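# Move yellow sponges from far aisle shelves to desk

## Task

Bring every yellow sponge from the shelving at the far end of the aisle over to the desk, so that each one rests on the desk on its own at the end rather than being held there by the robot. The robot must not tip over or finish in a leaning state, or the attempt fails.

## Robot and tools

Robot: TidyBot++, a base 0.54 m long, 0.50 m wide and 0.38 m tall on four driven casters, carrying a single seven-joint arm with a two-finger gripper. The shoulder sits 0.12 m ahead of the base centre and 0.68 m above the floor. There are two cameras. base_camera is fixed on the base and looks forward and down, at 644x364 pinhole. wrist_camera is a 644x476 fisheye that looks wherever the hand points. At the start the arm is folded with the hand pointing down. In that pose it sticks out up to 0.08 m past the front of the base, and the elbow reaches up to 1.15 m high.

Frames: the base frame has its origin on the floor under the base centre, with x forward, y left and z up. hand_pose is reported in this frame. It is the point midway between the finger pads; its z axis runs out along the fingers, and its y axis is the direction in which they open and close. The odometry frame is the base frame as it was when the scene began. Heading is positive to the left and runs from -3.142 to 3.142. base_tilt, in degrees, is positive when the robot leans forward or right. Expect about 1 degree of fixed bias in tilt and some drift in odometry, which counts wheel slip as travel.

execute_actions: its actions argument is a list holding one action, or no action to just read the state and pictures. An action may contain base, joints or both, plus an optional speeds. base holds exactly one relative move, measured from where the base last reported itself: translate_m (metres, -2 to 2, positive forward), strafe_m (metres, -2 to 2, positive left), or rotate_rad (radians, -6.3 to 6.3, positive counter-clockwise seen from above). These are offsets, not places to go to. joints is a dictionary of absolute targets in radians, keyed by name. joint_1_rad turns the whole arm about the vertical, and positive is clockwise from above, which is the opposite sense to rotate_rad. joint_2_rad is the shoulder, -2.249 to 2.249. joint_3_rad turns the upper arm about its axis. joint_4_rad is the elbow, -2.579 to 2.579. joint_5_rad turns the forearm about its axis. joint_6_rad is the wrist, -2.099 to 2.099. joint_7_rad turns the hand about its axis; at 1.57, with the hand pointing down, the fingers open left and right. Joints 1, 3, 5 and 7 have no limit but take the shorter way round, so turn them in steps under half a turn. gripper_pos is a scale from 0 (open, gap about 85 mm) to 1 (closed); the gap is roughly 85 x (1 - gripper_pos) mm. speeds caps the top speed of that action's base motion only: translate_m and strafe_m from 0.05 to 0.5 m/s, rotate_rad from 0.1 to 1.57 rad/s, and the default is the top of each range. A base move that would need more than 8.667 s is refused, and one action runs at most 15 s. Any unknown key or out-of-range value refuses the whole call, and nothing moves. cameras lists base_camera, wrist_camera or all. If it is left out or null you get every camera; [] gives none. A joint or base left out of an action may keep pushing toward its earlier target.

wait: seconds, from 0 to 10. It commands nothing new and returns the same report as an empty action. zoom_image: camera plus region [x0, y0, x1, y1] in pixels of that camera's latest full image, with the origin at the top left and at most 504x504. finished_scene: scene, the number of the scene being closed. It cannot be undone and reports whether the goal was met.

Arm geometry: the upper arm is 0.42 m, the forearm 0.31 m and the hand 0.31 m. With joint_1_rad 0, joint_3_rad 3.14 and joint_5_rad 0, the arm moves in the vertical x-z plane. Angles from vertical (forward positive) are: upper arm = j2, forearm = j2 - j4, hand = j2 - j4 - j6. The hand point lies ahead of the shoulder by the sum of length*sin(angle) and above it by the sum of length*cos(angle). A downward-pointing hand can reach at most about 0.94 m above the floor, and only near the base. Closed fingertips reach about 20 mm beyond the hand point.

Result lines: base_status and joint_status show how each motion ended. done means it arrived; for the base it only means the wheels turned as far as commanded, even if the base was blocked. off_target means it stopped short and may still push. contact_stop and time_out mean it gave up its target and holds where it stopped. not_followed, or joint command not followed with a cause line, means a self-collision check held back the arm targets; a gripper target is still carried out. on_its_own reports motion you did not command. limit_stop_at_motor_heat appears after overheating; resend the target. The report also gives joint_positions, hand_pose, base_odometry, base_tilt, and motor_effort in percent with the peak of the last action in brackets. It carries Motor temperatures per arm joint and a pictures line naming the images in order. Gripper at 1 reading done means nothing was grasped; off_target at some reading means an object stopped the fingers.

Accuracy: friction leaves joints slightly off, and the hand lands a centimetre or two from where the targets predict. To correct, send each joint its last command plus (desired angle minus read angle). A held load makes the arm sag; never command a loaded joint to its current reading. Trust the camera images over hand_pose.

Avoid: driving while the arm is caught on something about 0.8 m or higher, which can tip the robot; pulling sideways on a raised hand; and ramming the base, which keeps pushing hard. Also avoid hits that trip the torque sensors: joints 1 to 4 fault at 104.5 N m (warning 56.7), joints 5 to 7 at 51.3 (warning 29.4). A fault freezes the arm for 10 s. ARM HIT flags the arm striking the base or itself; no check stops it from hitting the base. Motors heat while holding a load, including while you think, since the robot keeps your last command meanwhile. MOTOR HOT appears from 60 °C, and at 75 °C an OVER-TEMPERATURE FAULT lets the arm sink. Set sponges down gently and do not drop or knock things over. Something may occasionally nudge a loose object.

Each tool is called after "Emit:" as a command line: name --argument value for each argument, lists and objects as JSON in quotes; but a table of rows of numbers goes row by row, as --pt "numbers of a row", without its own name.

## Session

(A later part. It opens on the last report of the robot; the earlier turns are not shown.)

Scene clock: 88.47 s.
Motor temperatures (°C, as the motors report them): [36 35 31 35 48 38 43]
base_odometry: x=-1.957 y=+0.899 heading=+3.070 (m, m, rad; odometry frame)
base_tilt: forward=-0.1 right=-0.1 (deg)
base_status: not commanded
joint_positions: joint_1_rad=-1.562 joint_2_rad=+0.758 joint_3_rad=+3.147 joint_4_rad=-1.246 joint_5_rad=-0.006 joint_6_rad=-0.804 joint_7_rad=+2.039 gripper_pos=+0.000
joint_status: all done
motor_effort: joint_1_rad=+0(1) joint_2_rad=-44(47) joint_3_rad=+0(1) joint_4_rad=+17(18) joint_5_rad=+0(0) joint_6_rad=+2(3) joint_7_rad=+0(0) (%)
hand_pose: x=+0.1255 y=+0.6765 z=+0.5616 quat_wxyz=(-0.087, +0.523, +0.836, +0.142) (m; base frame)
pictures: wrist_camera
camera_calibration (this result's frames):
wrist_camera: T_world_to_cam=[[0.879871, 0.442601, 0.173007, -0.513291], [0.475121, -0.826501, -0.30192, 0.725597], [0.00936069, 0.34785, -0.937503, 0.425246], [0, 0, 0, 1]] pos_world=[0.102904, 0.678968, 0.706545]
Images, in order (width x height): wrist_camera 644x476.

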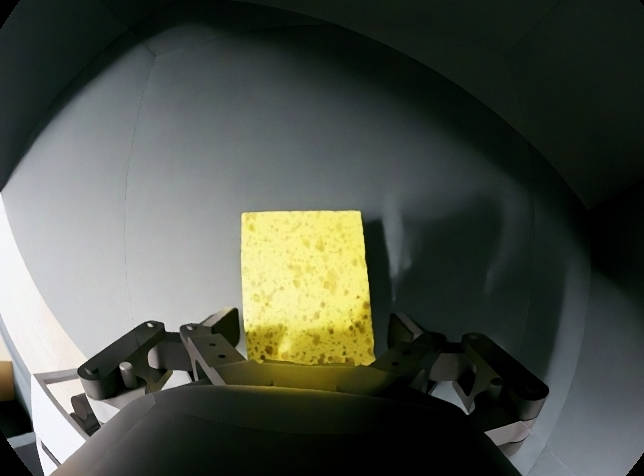

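Emit:
execute_actions --actions '[{"joints":{"gripper_pos":1}}]' --cameras '[]'

Emit:
execute_actions --actions '[{"joints":{"joint_2_rad":0.69}}]' --cameras '[]'

Emit:
execute_actions --actions '[{"base":{"strafe_m":-0.19}}]' --cameras '[]'

Emit:
execute_actions --actions '[{"joints":{"joint_6_rad":-1.7}}]' --cameras '[]'

Emit:
execute_actions --actions '[{"joints":{"joint_2_rad":-0.25,"joint_4_rad":-0.25,"joint_6_rad":-2.07}}]' --cameras '[]'

Emit:
execute_actions --actions '[{"base":{"strafe_m":0.34},"joints":{"joint_1_rad":-3.14}}]'

Emit:
execute_actions --actions '[{"base":{"translate_m":-1.1}}]'

Scene clock: 93.03 s.
Motor temperatures (°C, as the motors report them): [36 35 31 35 48 38 43]
base_odometry: x=-1.957 y=+0.899 heading=+3.070 (m, m, rad; odometry frame)
base_tilt: forward=-0.1 right=-0.2 (deg)
base_status: not commanded
joint_positions: joint_1_rad=-1.562 joint_2_rad=+0.754 joint_3_rad=+3.147 joint_4_rad=-1.244 joint_5_rad=-0.006 joint_6_rad=-0.804 joint_7_rad=+2.039 gripper_pos=+0.379
joint_status: gripper_pos off_target (ended at +0.379, target +1.000)
motor_effort: joint_1_rad=+1(2) joint_2_rad=-42(45) joint_3_rad=-1(1) joint_4_rad=+16(17) joint_5_rad=+0(1) joint_6_rad=+3(4) joint_7_rad=+0(0) (%)
hand_pose: x=+0.1255 y=+0.6779 z=+0.5649 quat_wxyz=(-0.088, +0.523, +0.835, +0.144) (m; base frame)
pictures: none
No camera images: the call's "cameras" was empty. Leave "cameras" out to get every camera's image.

Scene clock: 94.00 s.
Motor temperatures (°C, as the motors report them): [36 35 31 35 48 38 43]
base_odometry: x=-1.957 y=+0.899 heading=+3.070 (m, m, rad; odometry frame)
base_tilt: forward=-0.1 right=-0.1 (deg)
base_status: not commanded
joint_positions: joint_1_rad=-1.562 joint_2_rad=+0.709 joint_3_rad=+3.147 joint_4_rad=-1.245 joint_5_rad=-0.006 joint_6_rad=-0.804 joint_7_rad=+2.039 gripper_pos=+0.379
joint_status: all done
motor_effort: joint_1_rad=+0(1) joint_2_rad=-43(47) joint_3_rad=-1(2) joint_4_rad=+18(18) joint_5_rad=+0(0) joint_6_rad=+2(3) joint_7_rad=+0(0) (%)
hand_pose: x=+0.1255 y=+0.6820 z=+0.5948 quat_wxyz=(-0.099, +0.521, +0.832, +0.162) (m; base frame)
pictures: none
No camera images: the call's "cameras" was empty. Leave "cameras" out to get every camera's image.

Scene clock: 95.70 s.
Motor temperatures (°C, as the motors report them): [36 35 31 35 48 38 43]
base_odometry: x=-1.943 y=+1.089 heading=+3.070 (m, m, rad; odometry frame)
base_tilt: forward=-0.1 right=-0.1 (deg)
base_status: done
joint_positions: joint_1_rad=-1.562 joint_2_rad=+0.706 joint_3_rad=+3.147 joint_4_rad=-1.246 joint_5_rad=-0.006 joint_6_rad=-0.804 joint_7_rad=+2.039 gripper_pos=+0.379
joint_status: not commanded
motor_effort: joint_1_rad=+0(2) joint_2_rad=-42(46) joint_3_rad=+0(1) joint_4_rad=+18(19) joint_5_rad=+0(0) joint_6_rad=+3(4) joint_7_rad=+0(0) (%)
hand_pose: x=+0.1255 y=+0.6817 z=+0.5961 quat_wxyz=(-0.100, +0.521, +0.832, +0.163) (m; base frame)
pictures: none
No camera images: the call's "cameras" was empty. Leave "cameras" out to get every camera's image.

Scene clock: 96.93 s.
Motor temperatures (°C, as the motors report them): [36 35 31 35 48 38 43]
base_odometry: x=-1.943 y=+1.089 heading=+3.070 (m, m, rad; odometry frame)
base_tilt: forward=-0.1 right=-0.1 (deg)
base_status: not commanded
joint_positions: joint_1_rad=-1.562 joint_2_rad=+0.706 joint_3_rad=+3.147 joint_4_rad=-1.248 joint_5_rad=-0.006 joint_6_rad=-1.696 joint_7_rad=+2.039 gripper_pos=+0.379
joint_status: all done
motor_effort: joint_1_rad=+1(0) joint_2_rad=-39(44) joint_3_rad=-1(1) joint_4_rad=+13(18) joint_5_rad=+0(0) joint_6_rad=-5(4) joint_7_rad=+0(0) (%)
hand_pose: x=+0.1214 y=+0.4131 z=+0.6124 quat_wxyz=(+0.129, +0.513, +0.821, -0.216) (m; base frame)
pictures: none
No camera images: the call's "cameras" was empty. Leave "cameras" out to get every camera's image.

Scene clock: 99.23 s.
Motor temperatures (°C, as the motors report them): [36 35 31 35 48 38 43]
base_odometry: x=-1.943 y=+1.089 heading=+3.070 (m, m, rad; odometry frame)
base_tilt: forward=-0.1 right=-0.1 (deg)
base_status: not commanded
joint_positions: joint_1_rad=-1.562 joint_2_rad=-0.249 joint_3_rad=+3.147 joint_4_rad=-0.254 joint_5_rad=-0.006 joint_6_rad=-2.048 joint_7_rad=+2.039 gripper_pos=+0.379
joint_status: all done
motor_effort: joint_1_rad=+0(0) joint_2_rad=+5(43) joint_3_rad=+0(1) joint_4_rad=+4(17) joint_5_rad=+0(0) joint_6_rad=+7(8) joint_7_rad=+0(0) (%)
hand_pose: x=+0.1192 y=+0.1739 z=+1.2596 quat_wxyz=(-0.270, +0.451, +0.727, +0.442) (m; base frame)
pictures: none
No camera images: the call's "cameras" was empty. Leave "cameras" out to get every camera's image.

Scene clock: 102.03 s.
Motor temperatures (°C, as the motors report them): [36 35 31 35 48 38 43]
base_odometry: x=-1.967 y=+0.750 heading=+3.070 (m, m, rad; odometry frame)
base_tilt: forward=-0.1 right=-0.1 (deg)
base_status: done
joint_positions: joint_1_rad=-3.121 joint_2_rad=-0.247 joint_3_rad=+3.147 joint_4_rad=-0.254 joint_5_rad=-0.006 joint_6_rad=-2.048 joint_7_rad=+2.039 gripper_pos=+0.379
joint_status: all done
motor_effort: joint_1_rad=+1(1) joint_2_rad=+4(11) joint_3_rad=+0(2) joint_4_rad=+5(6) joint_5_rad=+0(2) joint_6_rad=+7(8) joint_7_rad=+0(0) (%)
hand_pose: x=-0.0561 y=+0.0023 z=+1.2592 quat_wxyz=(-0.502, -0.190, +0.835, +0.124) (m; base frame)
pictures: base_camera, wrist_camera
camera_calibration (this result's frames):
wrist_camera: T_world_to_cam=[[-0.19624, 0.877335, 0.43792, -0.570758], [0.401849, 0.479334, -0.780228, 1.06038], [-0.894431, 0.0228655, -0.446621, 0.647462], [0, 0, 0, 1]] pos_world=[0.0409909, -0.0223353, 1.36646]
Images, in order (width x height): base_camera 644x364, wrist_camera 644x476.

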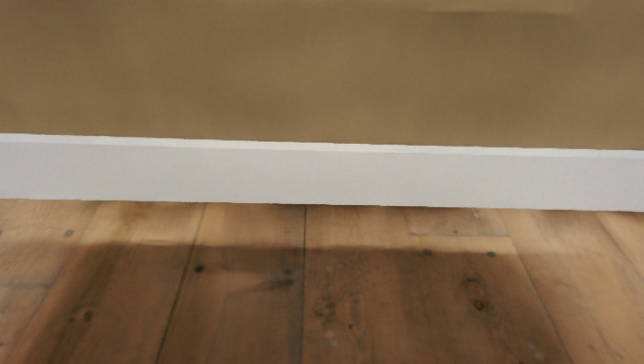

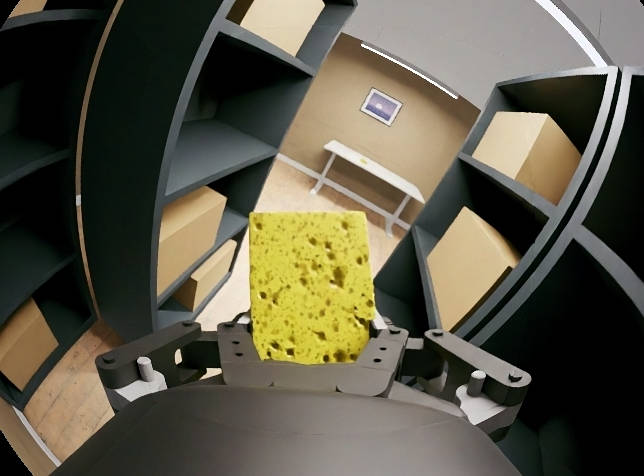

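Scene clock: 105.60 s.
Motor temperatures (°C, as the motors report them): [36 35 31 35 48 38 43]
base_odometry: x=-0.870 y=+0.671 heading=+3.070 (m, m, rad; odometry frame)
base_tilt: forward=-0.1 right=-0.1 (deg)
base_status: done
joint_positions: joint_1_rad=-3.121 joint_2_rad=-0.247 joint_3_rad=+3.147 joint_4_rad=-0.254 joint_5_rad=-0.006 joint_6_rad=-2.049 joint_7_rad=+2.039 gripper_pos=+0.379
joint_status: not commanded
motor_effort: joint_1_rad=+1(1) joint_2_rad=+3(10) joint_3_rad=+0(0) joint_4_rad=+5(6) joint_5_rad=+0(1) joint_6_rad=+7(7) joint_7_rad=+0(0) (%)
hand_pose: x=-0.0559 y=+0.0023 z=+1.2590 quat_wxyz=(-0.501, -0.190, +0.835, +0.124) (m; base frame)
pictures: base_camera, wrist_camera
camera_calibration (this result's frames):
wrist_camera: T_world_to_cam=[[-0.196535, 0.87734, 0.437778, -0.570473], [0.402372, 0.479325, -0.779964, 1.05986], [-0.894132, 0.0228592, -0.447221, 0.648316], [0, 0, 0, 1]] pos_world=[0.0411054, -0.0223382, 1.36633]
Images, in order (width x height): base_camera 644x364, wrist_camera 644x476.

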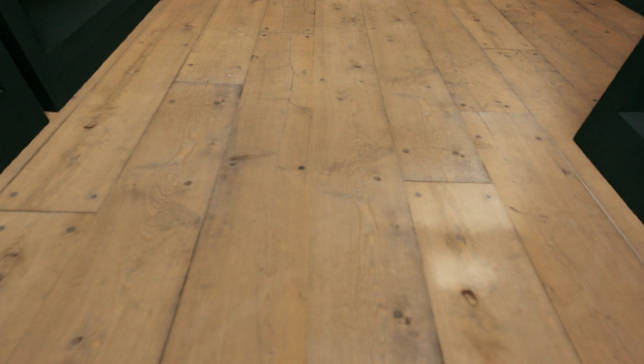

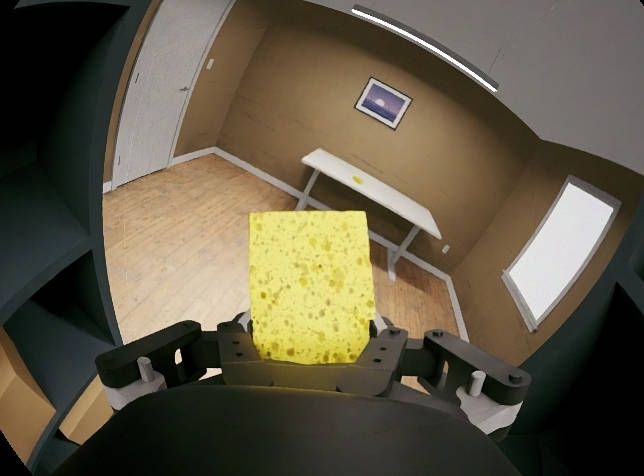

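Emit:
execute_actions --actions '[{"base":{"translate_m":-1.87},"joints":{"joint_2_rad":0.74,"joint_4_rad":-0.4,"joint_6_rad":-1.5}}]' --cameras '["wrist_camera"]'

Scene clock: 111.73 s.
Motor temperatures (°C, as the motors report them): [36 35 31 35 48 38 43]
base_odometry: x=+0.996 y=+0.537 heading=+3.070 (m, m, rad; odometry frame)
base_tilt: forward=-0.2 right=-0.1 (deg)
base_status: done
joint_positions: joint_1_rad=-3.121 joint_2_rad=+0.736 joint_3_rad=+3.147 joint_4_rad=-0.395 joint_5_rad=-0.006 joint_6_rad=-1.520 joint_7_rad=+2.039 gripper_pos=+0.379
joint_status: all done
motor_effort: joint_1_rad=+1(0) joint_2_rad=-46(48) joint_3_rad=-1(1) joint_4_rad=+18(19) joint_5_rad=+0(1) joint_6_rad=+4(8) joint_7_rad=+0(0) (%)
hand_pose: x=-0.5943 y=+0.0140 z=+0.8530 quat_wxyz=(-0.236, -0.214, +0.946, +0.058) (m; base frame)
pictures: wrist_camera
camera_calibration (this result's frames):
wrist_camera: T_world_to_cam=[[-0.403719, 0.882383, 0.241684, -0.46469], [0.772861, 0.470299, -0.426033, 0.872594], [-0.489588, 0.0147911, -0.871828, 0.587773], [0, 0, 0, 1]] pos_world=[-0.574232, -0.00903963, 0.996499]
Images, in order (width x height): wrist_camera 644x476.

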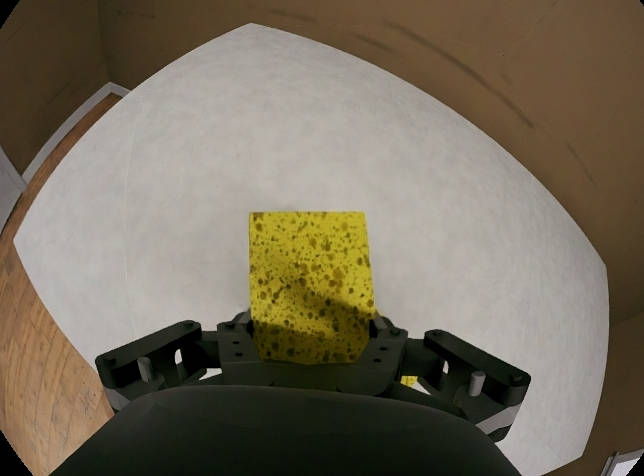

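Swing a little away from the first sponge.

Emit:
execute_actions --actions '[{"joints":{"joint_1_rad":-3.27,"joint_2_rad":0.86}}]' --cameras '[]'

Emit:
execute_actions --actions '[{"joints":{"joint_2_rad":0.905}}]' --cameras '[]'

Emit:
execute_actions --actions '[{"joints":{"gripper_pos":0.1}}]' --cameras '[]'

Emit:
execute_actions --actions '[{"joints":{"joint_2_rad":0.6,"joint_6_rad":-1.75}}]' --cameras '["wrist_camera"]'

Scene clock: 114.93 s.
Motor temperatures (°C, as the motors report them): [36 35 31 35 48 38 43]
base_odometry: x=+0.996 y=+0.537 heading=+3.070 (m, m, rad; odometry frame)
base_tilt: forward=-0.2 right=-0.1 (deg)
base_status: not commanded
joint_positions: joint_1_rad=-3.272 joint_2_rad=+0.859 joint_3_rad=+3.147 joint_4_rad=-0.399 joint_5_rad=-0.006 joint_6_rad=-1.520 joint_7_rad=+2.039 gripper_pos=+0.379
joint_status: all done
motor_effort: joint_1_rad=+0(6) joint_2_rad=-47(52) joint_3_rad=-1(1) joint_4_rad=+18(19) joint_5_rad=+0(1) joint_6_rad=+2(3) joint_7_rad=+0(0) (%)
hand_pose: x=-0.6030 y=-0.0961 z=+0.7624 quat_wxyz=(-0.178, -0.289, +0.940, +0.029) (m; base frame)
pictures: none
No camera images: the call's "cameras" was empty. Leave "cameras" out to get every camera's image.

Scene clock: 115.70 s.
Motor temperatures (°C, as the motors report them): [36 35 31 35 48 38 43]
base_odometry: x=+0.995 y=+0.537 heading=+3.070 (m, m, rad; odometry frame)
base_tilt: forward=-0.2 right=-0.1 (deg)
base_status: not commanded
joint_positions: joint_1_rad=-3.272 joint_2_rad=+0.876 joint_3_rad=+3.147 joint_4_rad=-0.396 joint_5_rad=-0.006 joint_6_rad=-1.519 joint_7_rad=+2.039 gripper_pos=+0.379
joint_status: all done
motor_effort: joint_1_rad=+0(1) joint_2_rad=-45(47) joint_3_rad=+0(1) joint_4_rad=+16(18) joint_5_rad=+0(1) joint_6_rad=+2(3) joint_7_rad=+0(0) (%)
hand_pose: x=-0.6053 y=-0.0964 z=+0.7517 quat_wxyz=(-0.172, -0.289, +0.941, +0.028) (m; base frame)
pictures: none
No camera images: the call's "cameras" was empty. Leave "cameras" out to get every camera's image.

Scene clock: 116.73 s.
Motor temperatures (°C, as the motors report them): [36 35 31 35 48 38 43]
base_odometry: x=+0.995 y=+0.537 heading=+3.070 (m, m, rad; odometry frame)
base_tilt: forward=-0.2 right=-0.1 (deg)
base_status: not commanded
joint_positions: joint_1_rad=-3.272 joint_2_rad=+0.884 joint_3_rad=+3.147 joint_4_rad=-0.395 joint_5_rad=-0.006 joint_6_rad=-1.519 joint_7_rad=+2.039 gripper_pos=+0.100
joint_status: all done
motor_effort: joint_1_rad=+0(1) joint_2_rad=-48(50) joint_3_rad=-1(1) joint_4_rad=+18(18) joint_5_rad=+0(0) joint_6_rad=+2(3) joint_7_rad=+0(0) (%)
hand_pose: x=-0.6059 y=-0.0964 z=+0.7458 quat_wxyz=(-0.169, -0.290, +0.942, +0.028) (m; base frame)
pictures: none
No camera images: the call's "cameras" was empty. Leave "cameras" out to get every camera's image.

Scene clock: 118.37 s.
Motor temperatures (°C, as the motors report them): [36 35 31 35 48 38 43]
base_odometry: x=+0.995 y=+0.537 heading=+3.070 (m, m, rad; odometry frame)
base_tilt: forward=-0.2 right=-0.1 (deg)
base_status: not commanded
joint_positions: joint_1_rad=-3.272 joint_2_rad=+0.592 joint_3_rad=+3.147 joint_4_rad=-0.397 joint_5_rad=-0.006 joint_6_rad=-1.728 joint_7_rad=+2.039 gripper_pos=+0.100
joint_status: all done
motor_effort: joint_1_rad=+1(0) joint_2_rad=-40(52) joint_3_rad=-1(1) joint_4_rad=+16(19) joint_5_rad=+0(0) joint_6_rad=+3(3) joint_7_rad=+0(0) (%)
hand_pose: x=-0.5013 y=-0.0828 z=+0.9201 quat_wxyz=(-0.208, -0.288, +0.934, +0.034) (m; base frame)
pictures: wrist_camera
camera_calibration (this result's frames):
wrist_camera: T_world_to_cam=[[-0.547821, 0.809017, 0.213033, -0.409932], [0.718436, 0.585412, -0.375689, 0.810804], [-0.428651, -0.0527596, -0.901929, 0.74594], [0, 0, 0, 1]] pos_world=[-0.487333, -0.103657, 1.06472]
Images, in order (width x height): wrist_camera 644x476.

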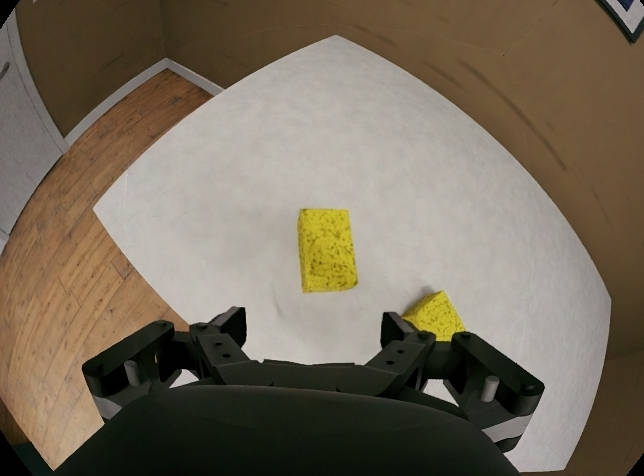

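Emit:
finished_scene --scene 2

The scene is finished: the task was done.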